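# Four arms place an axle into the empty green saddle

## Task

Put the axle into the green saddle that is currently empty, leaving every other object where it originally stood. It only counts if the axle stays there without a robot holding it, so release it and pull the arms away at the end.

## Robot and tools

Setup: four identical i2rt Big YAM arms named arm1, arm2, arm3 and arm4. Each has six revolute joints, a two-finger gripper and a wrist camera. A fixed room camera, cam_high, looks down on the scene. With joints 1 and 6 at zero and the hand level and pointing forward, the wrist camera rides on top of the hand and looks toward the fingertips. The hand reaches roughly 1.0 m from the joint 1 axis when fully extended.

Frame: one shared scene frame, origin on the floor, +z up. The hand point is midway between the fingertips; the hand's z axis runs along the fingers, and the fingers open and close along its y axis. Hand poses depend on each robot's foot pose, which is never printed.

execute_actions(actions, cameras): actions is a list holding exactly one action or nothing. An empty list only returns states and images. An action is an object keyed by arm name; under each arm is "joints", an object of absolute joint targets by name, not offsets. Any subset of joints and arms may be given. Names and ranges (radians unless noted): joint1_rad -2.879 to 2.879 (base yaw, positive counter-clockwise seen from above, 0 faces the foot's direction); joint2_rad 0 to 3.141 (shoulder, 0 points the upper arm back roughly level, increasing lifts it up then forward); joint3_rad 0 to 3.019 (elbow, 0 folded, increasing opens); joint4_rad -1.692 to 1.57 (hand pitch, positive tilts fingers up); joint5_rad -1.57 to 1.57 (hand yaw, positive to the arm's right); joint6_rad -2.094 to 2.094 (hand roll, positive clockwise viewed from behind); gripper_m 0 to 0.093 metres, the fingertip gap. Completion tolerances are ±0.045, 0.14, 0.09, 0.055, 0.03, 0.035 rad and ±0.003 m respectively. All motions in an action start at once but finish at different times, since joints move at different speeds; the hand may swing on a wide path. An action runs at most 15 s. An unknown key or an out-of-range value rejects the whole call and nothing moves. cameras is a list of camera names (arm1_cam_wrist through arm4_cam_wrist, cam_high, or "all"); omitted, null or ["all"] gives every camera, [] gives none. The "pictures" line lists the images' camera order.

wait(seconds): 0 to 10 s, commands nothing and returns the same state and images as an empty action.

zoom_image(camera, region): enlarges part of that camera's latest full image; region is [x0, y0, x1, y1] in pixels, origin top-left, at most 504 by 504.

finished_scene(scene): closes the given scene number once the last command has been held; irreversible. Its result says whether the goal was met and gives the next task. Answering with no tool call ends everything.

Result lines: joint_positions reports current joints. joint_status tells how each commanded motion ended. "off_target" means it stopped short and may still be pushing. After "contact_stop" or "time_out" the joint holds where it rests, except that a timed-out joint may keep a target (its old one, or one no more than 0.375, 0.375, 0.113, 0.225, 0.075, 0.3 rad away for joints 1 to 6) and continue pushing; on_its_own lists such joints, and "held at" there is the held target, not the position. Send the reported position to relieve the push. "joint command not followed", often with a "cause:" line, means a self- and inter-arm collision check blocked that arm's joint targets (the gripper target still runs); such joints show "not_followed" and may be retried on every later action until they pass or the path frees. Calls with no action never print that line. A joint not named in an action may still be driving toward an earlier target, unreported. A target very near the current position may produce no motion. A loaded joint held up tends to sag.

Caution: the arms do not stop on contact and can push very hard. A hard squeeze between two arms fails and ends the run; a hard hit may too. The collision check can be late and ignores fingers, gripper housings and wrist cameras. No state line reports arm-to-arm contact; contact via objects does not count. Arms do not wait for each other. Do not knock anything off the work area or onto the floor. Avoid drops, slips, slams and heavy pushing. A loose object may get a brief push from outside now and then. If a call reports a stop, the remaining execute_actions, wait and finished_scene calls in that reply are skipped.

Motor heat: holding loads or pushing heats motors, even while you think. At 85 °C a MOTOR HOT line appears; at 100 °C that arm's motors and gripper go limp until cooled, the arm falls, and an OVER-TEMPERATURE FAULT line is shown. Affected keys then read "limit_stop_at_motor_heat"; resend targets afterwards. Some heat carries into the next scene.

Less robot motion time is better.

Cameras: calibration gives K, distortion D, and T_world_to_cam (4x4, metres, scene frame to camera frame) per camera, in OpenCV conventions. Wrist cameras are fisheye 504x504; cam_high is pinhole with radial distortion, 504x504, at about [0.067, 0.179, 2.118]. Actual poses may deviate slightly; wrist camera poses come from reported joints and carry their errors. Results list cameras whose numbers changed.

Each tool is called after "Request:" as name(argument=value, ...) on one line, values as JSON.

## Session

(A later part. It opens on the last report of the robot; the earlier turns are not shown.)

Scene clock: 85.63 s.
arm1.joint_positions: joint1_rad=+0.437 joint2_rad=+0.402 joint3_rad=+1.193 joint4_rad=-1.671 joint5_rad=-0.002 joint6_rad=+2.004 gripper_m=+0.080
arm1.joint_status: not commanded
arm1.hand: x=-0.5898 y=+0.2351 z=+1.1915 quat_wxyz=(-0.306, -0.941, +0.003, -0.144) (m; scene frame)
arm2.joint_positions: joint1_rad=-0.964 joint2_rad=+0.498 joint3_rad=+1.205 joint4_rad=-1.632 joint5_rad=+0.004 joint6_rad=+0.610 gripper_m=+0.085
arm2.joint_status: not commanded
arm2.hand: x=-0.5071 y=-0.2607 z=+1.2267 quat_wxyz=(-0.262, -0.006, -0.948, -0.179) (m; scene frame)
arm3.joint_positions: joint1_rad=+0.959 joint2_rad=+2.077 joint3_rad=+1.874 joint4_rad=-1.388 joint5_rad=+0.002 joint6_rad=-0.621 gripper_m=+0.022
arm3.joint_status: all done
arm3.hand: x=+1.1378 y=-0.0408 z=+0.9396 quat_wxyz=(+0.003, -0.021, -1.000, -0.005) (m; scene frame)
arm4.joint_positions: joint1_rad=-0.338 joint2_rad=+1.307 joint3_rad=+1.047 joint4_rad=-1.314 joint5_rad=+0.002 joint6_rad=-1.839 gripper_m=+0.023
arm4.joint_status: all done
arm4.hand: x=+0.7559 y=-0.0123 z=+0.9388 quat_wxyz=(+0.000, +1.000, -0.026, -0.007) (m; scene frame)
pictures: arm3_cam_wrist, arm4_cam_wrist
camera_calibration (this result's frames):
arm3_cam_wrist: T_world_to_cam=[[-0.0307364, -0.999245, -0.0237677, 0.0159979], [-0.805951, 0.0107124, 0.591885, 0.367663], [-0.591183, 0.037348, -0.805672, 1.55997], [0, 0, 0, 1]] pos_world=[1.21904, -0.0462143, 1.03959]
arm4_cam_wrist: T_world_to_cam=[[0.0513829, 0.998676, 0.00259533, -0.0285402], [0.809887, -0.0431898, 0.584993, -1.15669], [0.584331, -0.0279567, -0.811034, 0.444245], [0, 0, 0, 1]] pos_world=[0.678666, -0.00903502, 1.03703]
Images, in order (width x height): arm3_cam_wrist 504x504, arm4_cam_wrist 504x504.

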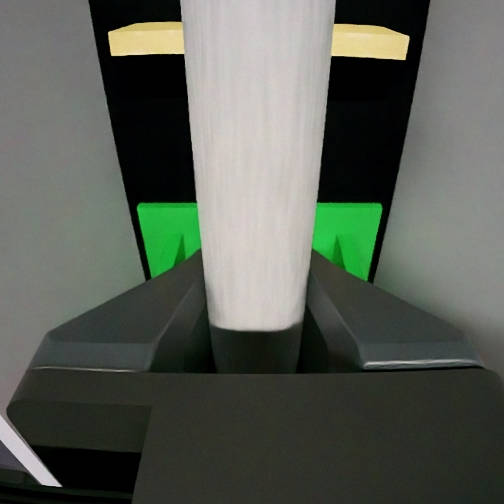

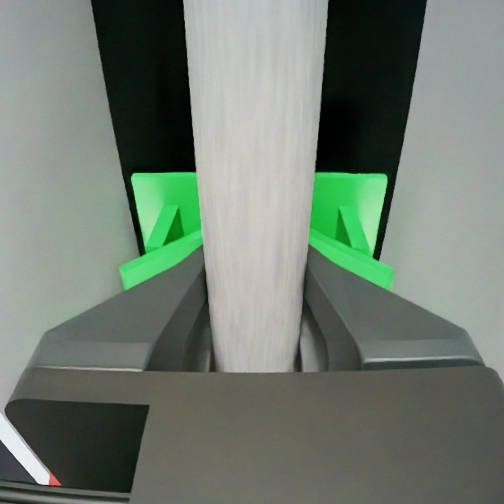

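Request:
execute_actions(actions=[{"arm4":{"joints":{"joint2_rad":1.318,"joint3_rad":1.0,"joint4_rad":-1.192}},"arm3":{"joints":{"joint2_rad":2.07,"joint3_rad":1.825,"joint4_rad":-1.28}}}], cameras=["arm3_cam_wrist","arm4_cam_wrist"])

Request:
execute_actions(actions=[{"arm4":{"joints":{"joint2_rad":1.355,"joint3_rad":0.945,"joint4_rad":-1.10}},"arm3":{"joints":{"joint2_rad":2.095,"joint3_rad":1.785,"joint4_rad":-1.215}}}], cameras=["arm3_cam_wrist","arm4_cam_wrist"])

Scene clock: 87.00 s.
arm1.joint_positions: joint1_rad=+0.437 joint2_rad=+0.402 joint3_rad=+1.193 joint4_rad=-1.671 joint5_rad=-0.002 joint6_rad=+2.004 gripper_m=+0.080
arm1.joint_status: not commanded
arm1.hand: x=-0.5898 y=+0.2351 z=+1.1915 quat_wxyz=(-0.306, -0.941, +0.003, -0.144) (m; scene frame)
arm2.joint_positions: joint1_rad=-0.964 joint2_rad=+0.498 joint3_rad=+1.205 joint4_rad=-1.632 joint5_rad=+0.004 joint6_rad=+0.610 gripper_m=+0.085
arm2.joint_status: not commanded
arm2.hand: x=-0.5071 y=-0.2607 z=+1.2267 quat_wxyz=(-0.262, -0.006, -0.948, -0.179) (m; scene frame)
arm3.joint_positions: joint1_rad=+0.959 joint2_rad=+2.100 joint3_rad=+1.811 joint4_rad=-1.297 joint5_rad=+0.002 joint6_rad=-0.620 gripper_m=+0.022
arm3.joint_status: all done
arm3.hand: x=+1.1384 y=-0.0409 z=+0.9021 quat_wxyz=(+0.000, -0.022, -1.000, -0.004) (m; scene frame)
arm4.joint_positions: joint1_rad=-0.338 joint2_rad=+1.346 joint3_rad=+0.974 joint4_rad=-1.202 joint5_rad=+0.004 joint6_rad=-1.837 gripper_m=+0.023
arm4.joint_status: all done
arm4.hand: x=+0.7561 y=-0.0106 z=+0.8991 quat_wxyz=(+0.001, +1.000, -0.027, -0.005) (m; scene frame)
pictures: arm3_cam_wrist, arm4_cam_wrist
camera_calibration (this result's frames):
arm3_cam_wrist: T_world_to_cam=[[-0.032588, -0.999256, -0.0206101, 0.0143069], [-0.808401, 0.0142265, 0.588461, 0.396288], [-0.58773, 0.035838, -0.808263, 1.52846], [0, 0, 0, 1]] pos_world=[1.21914, -0.0461182, 1.00249]
arm4_cam_wrist: T_world_to_cam=[[0.0532772, 0.998577, 0.00233378, -0.0313349], [0.808459, -0.0445054, 0.586867, -1.13419], [0.586136, -0.0293799, -0.80968, 0.409362], [0, 0, 0, 1]] pos_world=[0.678678, -0.0071605, 0.997147]
Images, in order (width x height): arm3_cam_wrist 504x504, arm4_cam_wrist 504x504.

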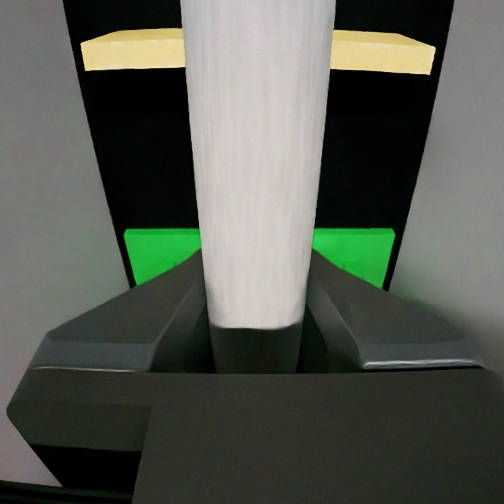

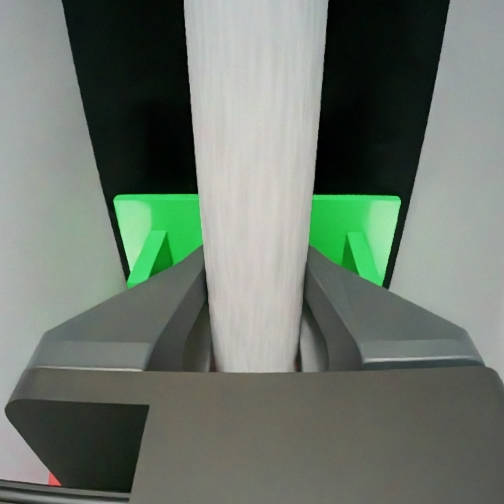

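Scene clock: 87.77 s.
arm1.joint_positions: joint1_rad=+0.437 joint2_rad=+0.402 joint3_rad=+1.193 joint4_rad=-1.671 joint5_rad=-0.002 joint6_rad=+2.004 gripper_m=+0.080
arm1.joint_status: not commanded
arm1.hand: x=-0.5898 y=+0.2351 z=+1.1915 quat_wxyz=(-0.306, -0.941, +0.003, -0.144) (m; scene frame)
arm2.joint_positions: joint1_rad=-0.964 joint2_rad=+0.498 joint3_rad=+1.205 joint4_rad=-1.632 joint5_rad=+0.004 joint6_rad=+0.610 gripper_m=+0.085
arm2.joint_status: not commanded
arm2.hand: x=-0.5071 y=-0.2607 z=+1.2267 quat_wxyz=(-0.262, -0.006, -0.948, -0.179) (m; scene frame)
arm3.joint_positions: joint1_rad=+0.959 joint2_rad=+2.122 joint3_rad=+1.772 joint4_rad=-1.232 joint5_rad=+0.002 joint6_rad=-0.619 gripper_m=+0.022
arm3.joint_status: all done
arm3.hand: x=+1.1389 y=-0.0410 z=+0.8744 quat_wxyz=(-0.001, -0.022, -1.000, -0.002) (m; scene frame)
arm4.joint_positions: joint1_rad=-0.338 joint2_rad=+1.380 joint3_rad=+0.922 joint4_rad=-1.112 joint5_rad=+0.006 joint6_rad=-1.837 gripper_m=+0.023
arm4.joint_status: all done
arm4.hand: x=+0.7563 y=-0.0097 z=+0.8695 quat_wxyz=(-0.001, +1.000, -0.028, -0.004) (m; scene frame)
pictures: arm3_cam_wrist, arm4_cam_wrist
camera_calibration (this result's frames):
arm3_cam_wrist: T_world_to_cam=[[-0.0329329, -0.999297, -0.0179131, 0.0116374], [-0.810511, 0.0162158, 0.585499, 0.418108], [-0.584797, 0.0338009, -0.810475, 1.50485], [0, 0, 0, 1]] pos_world=[1.2193, -0.046016, 0.97505]
arm4_cam_wrist: T_world_to_cam=[[0.0537016, 0.99854, 0.005873, -0.0354983], [0.806597, -0.0468446, 0.589243, -1.11761], [0.588658, -0.0269062, -0.807934, 0.381919], [0, 0, 0, 1]] pos_world=[0.678543, -0.00663132, 0.967315]
Images, in order (width x height): arm3_cam_wrist 504x504, arm4_cam_wrist 504x504.

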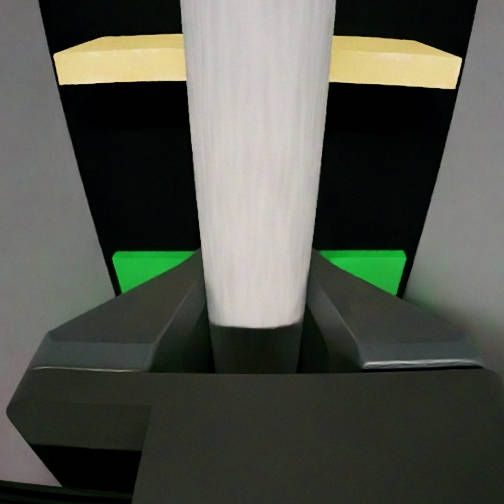

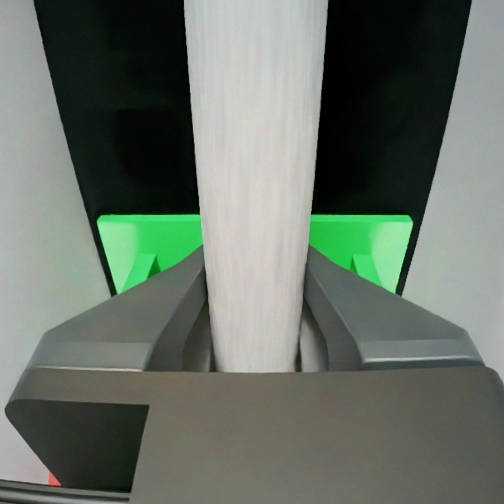

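Still loaded; lower another ~1.5 cm.

Request:
execute_actions(actions=[{"arm4":{"joints":{"joint2_rad":1.375,"joint3_rad":0.92,"joint4_rad":-1.06}},"arm3":{"joints":{"joint2_rad":2.11,"joint3_rad":1.763,"joint4_rad":-1.18}}}], cameras=[])

Request:
execute_actions(actions=[{"arm4":{"joints":{"joint2_rad":1.395,"joint3_rad":0.895}},"arm3":{"joints":{"joint2_rad":2.13,"joint3_rad":1.745}}}], cameras=[])

Scene clock: 88.57 s.
arm1.joint_positions: joint1_rad=+0.437 joint2_rad=+0.402 joint3_rad=+1.193 joint4_rad=-1.671 joint5_rad=-0.002 joint6_rad=+2.004 gripper_m=+0.080
arm1.joint_status: not commanded
arm1.hand: x=-0.5898 y=+0.2351 z=+1.1915 quat_wxyz=(-0.306, -0.941, +0.003, -0.144) (m; scene frame)
arm2.joint_positions: joint1_rad=-0.964 joint2_rad=+0.498 joint3_rad=+1.205 joint4_rad=-1.632 joint5_rad=+0.004 joint6_rad=+0.610 gripper_m=+0.085
arm2.joint_status: not commanded
arm2.hand: x=-0.5071 y=-0.2607 z=+1.2267 quat_wxyz=(-0.262, -0.006, -0.948, -0.179) (m; scene frame)
arm3.joint_positions: joint1_rad=+0.957 joint2_rad=+2.122 joint3_rad=+1.759 joint4_rad=-1.206 joint5_rad=+0.003 joint6_rad=-0.620 gripper_m=+0.022
arm3.joint_status: all done
arm3.hand: x=+1.1387 y=-0.0432 z=+0.8695 quat_wxyz=(-0.006, -0.023, -1.000, +0.002) (m; scene frame)
arm4.joint_positions: joint1_rad=-0.338 joint2_rad=+1.383 joint3_rad=+0.904 joint4_rad=-1.090 joint5_rad=+0.009 joint6_rad=-1.836 gripper_m=+0.023
arm4.joint_status: all done
arm4.hand: x=+0.7559 y=-0.0117 z=+0.8625 quat_wxyz=(-0.002, +1.000, -0.028, -0.003) (m; scene frame)
pictures: none
No camera images: the call's "cameras" was empty. Leave "cameras" out to get every camera's image.

Scene clock: 89.10 s.
arm1.joint_positions: joint1_rad=+0.437 joint2_rad=+0.402 joint3_rad=+1.193 joint4_rad=-1.671 joint5_rad=-0.002 joint6_rad=+2.004 gripper_m=+0.080
arm1.joint_status: not commanded
arm1.hand: x=-0.5898 y=+0.2351 z=+1.1915 quat_wxyz=(-0.306, -0.941, +0.003, -0.144) (m; scene frame)
arm2.joint_positions: joint1_rad=-0.964 joint2_rad=+0.498 joint3_rad=+1.205 joint4_rad=-1.632 joint5_rad=+0.004 joint6_rad=+0.610 gripper_m=+0.085
arm2.joint_status: not commanded
arm2.hand: x=-0.5071 y=-0.2607 z=+1.2267 quat_wxyz=(-0.262, -0.006, -0.948, -0.179) (m; scene frame)
arm3.joint_positions: joint1_rad=+0.955 joint2_rad=+2.122 joint3_rad=+1.751 joint4_rad=-1.196 joint5_rad=+0.003 joint6_rad=-0.625 gripper_m=+0.022
arm3.joint_status: all done
arm3.hand: x=+1.1378 y=-0.0434 z=+0.8665 quat_wxyz=(-0.007, -0.021, -1.000, +0.002) (m; scene frame)
arm4.joint_positions: joint1_rad=-0.338 joint2_rad=+1.383 joint3_rad=+0.895 joint4_rad=-1.087 joint5_rad=+0.009 joint6_rad=-1.839 gripper_m=+0.023
arm4.joint_status: all done
arm4.hand: x=+0.7548 y=-0.0151 z=+0.8592 quat_wxyz=(+0.002, +1.000, -0.026, -0.003) (m; scene frame)
pictures: none
No camera images: the call's "cameras" was empty. Leave "cameras" out to get every camera's image.

Seated. Release.

Request:
execute_actions(actions=[{"arm4":{"joints":{"joint2_rad":1.385,"gripper_m":0.075}},"arm3":{"joints":{"joint2_rad":2.122,"joint3_rad":1.755,"gripper_m":0.075}}}], cameras=["arm3_cam_wrist","arm4_cam_wrist"])

Request:
execute_actions(actions=[{"arm4":{"joints":{"joint2_rad":1.33,"joint3_rad":1.03,"joint4_rad":-1.23}},"arm3":{"joints":{"joint2_rad":2.08,"joint3_rad":1.865,"joint4_rad":-1.33}}}], cameras=["arm3_cam_wrist","arm4_cam_wrist"])

Request:
execute_actions(actions=[{"arm4":{"joints":{"joint2_rad":1.28,"joint3_rad":1.19,"joint4_rad":-1.45}},"arm3":{"joints":{"joint2_rad":2.03,"joint3_rad":1.98,"joint4_rad":-1.49}}}], cameras=["arm3_cam_wrist","arm4_cam_wrist"])

Scene clock: 90.03 s.
arm1.joint_positions: joint1_rad=+0.437 joint2_rad=+0.402 joint3_rad=+1.193 joint4_rad=-1.671 joint5_rad=-0.002 joint6_rad=+2.004 gripper_m=+0.080
arm1.joint_status: not commanded
arm1.hand: x=-0.5898 y=+0.2351 z=+1.1915 quat_wxyz=(-0.306, -0.941, +0.003, -0.144) (m; scene frame)
arm2.joint_positions: joint1_rad=-0.964 joint2_rad=+0.498 joint3_rad=+1.205 joint4_rad=-1.632 joint5_rad=+0.004 joint6_rad=+0.610 gripper_m=+0.085
arm2.joint_status: not commanded
arm2.hand: x=-0.5071 y=-0.2607 z=+1.2267 quat_wxyz=(-0.262, -0.006, -0.948, -0.179) (m; scene frame)
arm3.joint_positions: joint1_rad=+0.955 joint2_rad=+2.122 joint3_rad=+1.751 joint4_rad=-1.193 joint5_rad=+0.003 joint6_rad=-0.623 gripper_m=+0.075
arm3.joint_status: all done
arm3.hand: x=+1.1383 y=-0.0438 z=+0.8665 quat_wxyz=(-0.008, -0.022, -1.000, +0.003) (m; scene frame)
arm4.joint_positions: joint1_rad=-0.338 joint2_rad=+1.383 joint3_rad=+0.895 joint4_rad=-1.072 joint5_rad=+0.003 joint6_rad=-1.839 gripper_m=+0.075
arm4.joint_status: all done
arm4.hand: x=+0.7550 y=-0.0113 z=+0.8592 quat_wxyz=(-0.006, +1.000, -0.026, -0.004) (m; scene frame)
pictures: arm3_cam_wrist, arm4_cam_wrist
camera_calibration (this result's frames):
arm3_cam_wrist: T_world_to_cam=[[-0.0329066, -0.999432, -0.00731156, -0.00055258], [-0.817589, 0.0227103, 0.575354, 0.439445], [-0.574861, 0.0249108, -0.817872, 1.49293], [0, 0, 0, 1]] pos_world=[1.21749, -0.0477222, 0.968184]
arm4_cam_wrist: T_world_to_cam=[[0.0511492, 0.998576, 0.0151623, -0.0398882], [0.806785, -0.0502641, 0.588703, -1.11031], [0.588627, -0.017879, -0.808207, 0.374601], [0, 0, 0, 1]] pos_world=[0.677326, -0.00928008, 0.957005]
Images, in order (width x height): arm3_cam_wrist 504x504, arm4_cam_wrist 504x504.

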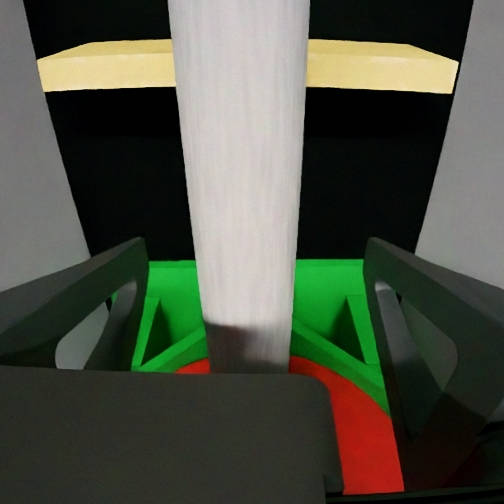

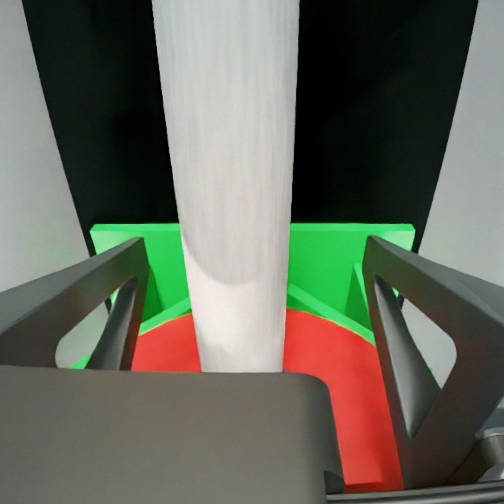

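Scene clock: 90.97 s.
arm1.joint_positions: joint1_rad=+0.437 joint2_rad=+0.402 joint3_rad=+1.193 joint4_rad=-1.671 joint5_rad=-0.002 joint6_rad=+2.004 gripper_m=+0.080
arm1.joint_status: not commanded
arm1.hand: x=-0.5898 y=+0.2351 z=+1.1915 quat_wxyz=(-0.306, -0.941, +0.003, -0.144) (m; scene frame)
arm2.joint_positions: joint1_rad=-0.964 joint2_rad=+0.498 joint3_rad=+1.205 joint4_rad=-1.632 joint5_rad=+0.004 joint6_rad=+0.610 gripper_m=+0.085
arm2.joint_status: not commanded
arm2.hand: x=-0.5071 y=-0.2607 z=+1.2267 quat_wxyz=(-0.262, -0.006, -0.948, -0.179) (m; scene frame)
arm3.joint_positions: joint1_rad=+0.955 joint2_rad=+2.105 joint3_rad=+1.810 joint4_rad=-1.318 joint5_rad=+0.003 joint6_rad=-0.623 gripper_m=+0.075
arm3.joint_status: all done
arm3.hand: x=+1.1321 y=-0.0392 z=+0.8987 quat_wxyz=(+0.012, -0.022, -1.000, -0.012) (m; scene frame)
arm4.joint_positions: joint1_rad=-0.338 joint2_rad=+1.329 joint3_rad=+0.998 joint4_rad=-1.219 joint5_rad=+0.003 joint6_rad=-1.839 gripper_m=+0.075
arm4.joint_status: all done
arm4.hand: x=+0.7576 y=-0.0060 z=+0.9136 quat_wxyz=(-0.011, +1.000, -0.026, -0.003) (m; scene frame)
pictures: arm3_cam_wrist, arm4_cam_wrist
camera_calibration (this result's frames):
arm3_cam_wrist: T_world_to_cam=[[-0.0333781, -0.998794, -0.0359939, 0.0304291], [-0.795095, 0.00471535, 0.606466, 0.36161], [-0.605565, 0.0488613, -0.794294, 1.53002], [0, 0, 0, 1]] pos_world=[1.21506, -0.0460714, 0.997076]
arm4_cam_wrist: T_world_to_cam=[[0.0512409, 0.99834, 0.026291, -0.0563999], [0.804861, -0.0568672, 0.590732, -1.14454], [0.591246, -0.009109, -0.806439, 0.413622], [0, 0, 0, 1]] pos_world=[0.679536, -0.00501301, 1.01116]
Images, in order (width x height): arm3_cam_wrist 504x504, arm4_cam_wrist 504x504.

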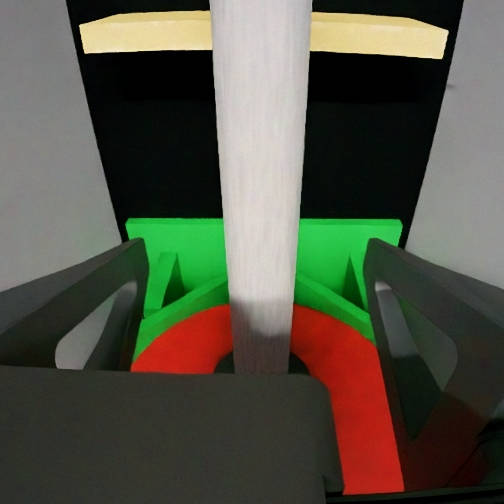

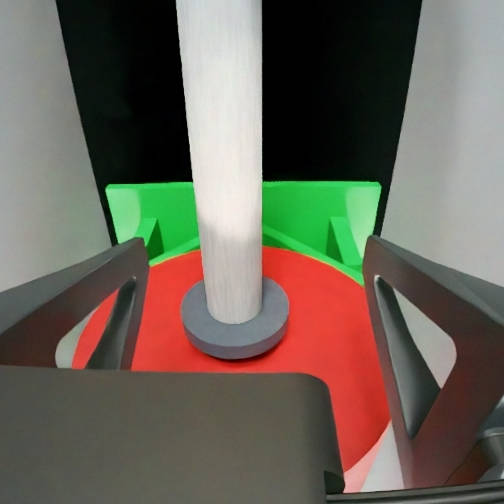

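Scene clock: 92.20 s.
arm1.joint_positions: joint1_rad=+0.437 joint2_rad=+0.402 joint3_rad=+1.193 joint4_rad=-1.671 joint5_rad=-0.002 joint6_rad=+2.004 gripper_m=+0.080
arm1.joint_status: not commanded
arm1.hand: x=-0.5898 y=+0.2351 z=+1.1915 quat_wxyz=(-0.306, -0.941, +0.003, -0.144) (m; scene frame)
arm2.joint_positions: joint1_rad=-0.964 joint2_rad=+0.498 joint3_rad=+1.205 joint4_rad=-1.632 joint5_rad=+0.004 joint6_rad=+0.610 gripper_m=+0.085
arm2.joint_status: not commanded
arm2.hand: x=-0.5071 y=-0.2607 z=+1.2267 quat_wxyz=(-0.262, -0.006, -0.948, -0.179) (m; scene frame)
arm3.joint_positions: joint1_rad=+0.955 joint2_rad=+2.034 joint3_rad=+1.931 joint4_rad=-1.478 joint5_rad=+0.003 joint6_rad=-0.623 gripper_m=+0.075
arm3.joint_status: all done
arm3.hand: x=+1.1318 y=-0.0399 z=+0.9872 quat_wxyz=(-0.001, -0.022, -1.000, -0.002) (m; scene frame)
arm4.joint_positions: joint1_rad=-0.338 joint2_rad=+1.274 joint3_rad=+1.158 joint4_rad=-1.439 joint5_rad=+0.003 joint6_rad=-1.839 gripper_m=+0.075
arm4.joint_status: all done
arm4.hand: x=+0.7574 y=-0.0101 z=+0.9916 quat_wxyz=(-0.009, +1.000, -0.026, -0.003) (m; scene frame)
pictures: arm3_cam_wrist, arm4_cam_wrist
camera_calibration (this result's frames):
arm3_cam_wrist: T_world_to_cam=[[-0.0329463, -0.999308, -0.0172526, 0.0139543], [-0.809931, 0.0165807, 0.58629, 0.344931], [-0.585599, 0.0332895, -0.809917, 1.59243], [0, 0, 0, 1]] pos_world=[1.21235, -0.0447856, 1.08775]
arm4_cam_wrist: T_world_to_cam=[[0.0512041, 0.998464, 0.0211454, -0.0492128], [0.80586, -0.0538145, 0.589656, -1.19039], [0.589888, -0.0131526, -0.807378, 0.478543], [0, 0, 0, 1]] pos_world=[0.67952, -0.00862883, 1.08933]
Images, in order (width x height): arm3_cam_wrist 504x504, arm4_cam_wrist 504x504.

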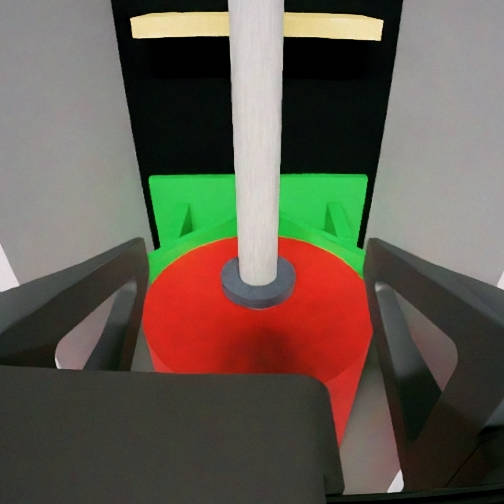

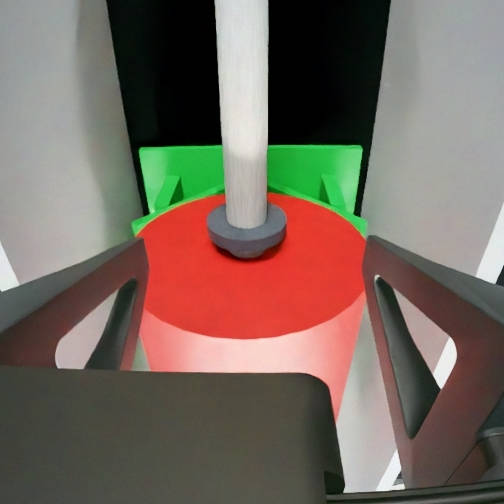

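Well centred. Raise more and retract.

Request:
execute_actions(actions=[{"arm4":{"joints":{"joint2_rad":1.27,"joint3_rad":1.40,"joint4_rad":-1.66}},"arm3":{"joints":{"joint2_rad":1.8,"joint4_rad":-1.64}}}], cameras=[])

Request:
execute_actions(actions=[{"arm4":{"joints":{"joint2_rad":0.5,"joint3_rad":1.25}},"arm3":{"joints":{"joint2_rad":0.6,"joint3_rad":1.3}}}], cameras=["cam_high"])

Scene clock: 93.77 s.
arm1.joint_positions: joint1_rad=+0.437 joint2_rad=+0.402 joint3_rad=+1.193 joint4_rad=-1.671 joint5_rad=-0.002 joint6_rad=+2.004 gripper_m=+0.080
arm1.joint_status: not commanded
arm1.hand: x=-0.5898 y=+0.2351 z=+1.1915 quat_wxyz=(-0.306, -0.941, +0.003, -0.144) (m; scene frame)
arm2.joint_positions: joint1_rad=-0.964 joint2_rad=+0.498 joint3_rad=+1.205 joint4_rad=-1.632 joint5_rad=+0.004 joint6_rad=+0.610 gripper_m=+0.085
arm2.joint_status: not commanded
arm2.hand: x=-0.5071 y=-0.2607 z=+1.2267 quat_wxyz=(-0.262, -0.006, -0.948, -0.179) (m; scene frame)
arm3.joint_positions: joint1_rad=+0.955 joint2_rad=+1.781 joint3_rad=+1.948 joint4_rad=-1.630 joint5_rad=+0.003 joint6_rad=-0.623 gripper_m=+0.075
arm3.joint_status: all done
arm3.hand: x=+1.0839 y=-0.0035 z=+1.1386 quat_wxyz=(-0.048, -0.022, -0.998, +0.034) (m; scene frame)
arm4.joint_positions: joint1_rad=-0.338 joint2_rad=+1.268 joint3_rad=+1.364 joint4_rad=-1.649 joint5_rad=+0.003 joint6_rad=-1.839 gripper_m=+0.075
arm4.joint_status: all done
arm4.hand: x=+0.7582 y=-0.0114 z=+1.0725 quat_wxyz=(-0.010, +1.000, -0.026, -0.003) (m; scene frame)
pictures: none
No camera images: the call's "cameras" was empty. Leave "cameras" out to get every camera's image.

Scene clock: 95.47 s.
arm1.joint_positions: joint1_rad=+0.437 joint2_rad=+0.402 joint3_rad=+1.193 joint4_rad=-1.671 joint5_rad=-0.002 joint6_rad=+2.004 gripper_m=+0.080
arm1.joint_status: not commanded
arm1.hand: x=-0.5898 y=+0.2351 z=+1.1915 quat_wxyz=(-0.306, -0.941, +0.003, -0.144) (m; scene frame)
arm2.joint_positions: joint1_rad=-0.964 joint2_rad=+0.498 joint3_rad=+1.205 joint4_rad=-1.632 joint5_rad=+0.004 joint6_rad=+0.610 gripper_m=+0.085
arm2.joint_status: not commanded
arm2.hand: x=-0.5071 y=-0.2607 z=+1.2267 quat_wxyz=(-0.262, -0.006, -0.948, -0.179) (m; scene frame)
arm3.joint_positions: joint1_rad=+0.955 joint2_rad=+0.597 joint3_rad=+1.310 joint4_rad=-1.632 joint5_rad=+0.003 joint6_rad=-0.622 gripper_m=+0.075
arm3.joint_status: all done
arm3.hand: x=+0.7792 y=+0.2349 z=+1.2829 quat_wxyz=(-0.261, -0.023, -0.946, +0.193) (m; scene frame)
arm4.joint_positions: joint1_rad=-0.338 joint2_rad=+0.492 joint3_rad=+1.245 joint4_rad=-1.653 joint5_rad=+0.003 joint6_rad=-1.839 gripper_m=+0.075
arm4.joint_status: all done
arm4.hand: x=+0.6949 y=-0.2079 z=+1.2072 quat_wxyz=(-0.316, +0.944, -0.028, +0.090) (m; scene frame)
pictures: cam_high
Images, in order (width x height): cam_high 504x504.

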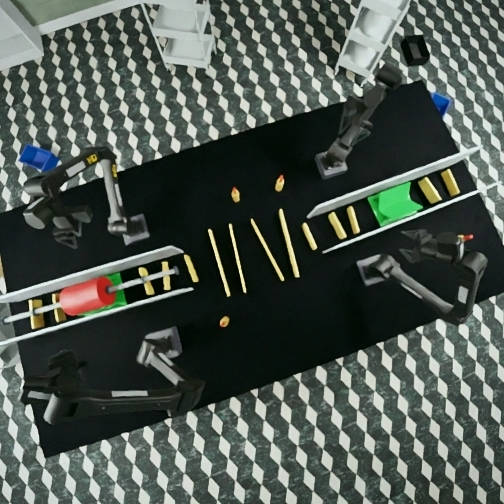

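Request:
finished_scene(scene=2)

The scene is finished: the task was done.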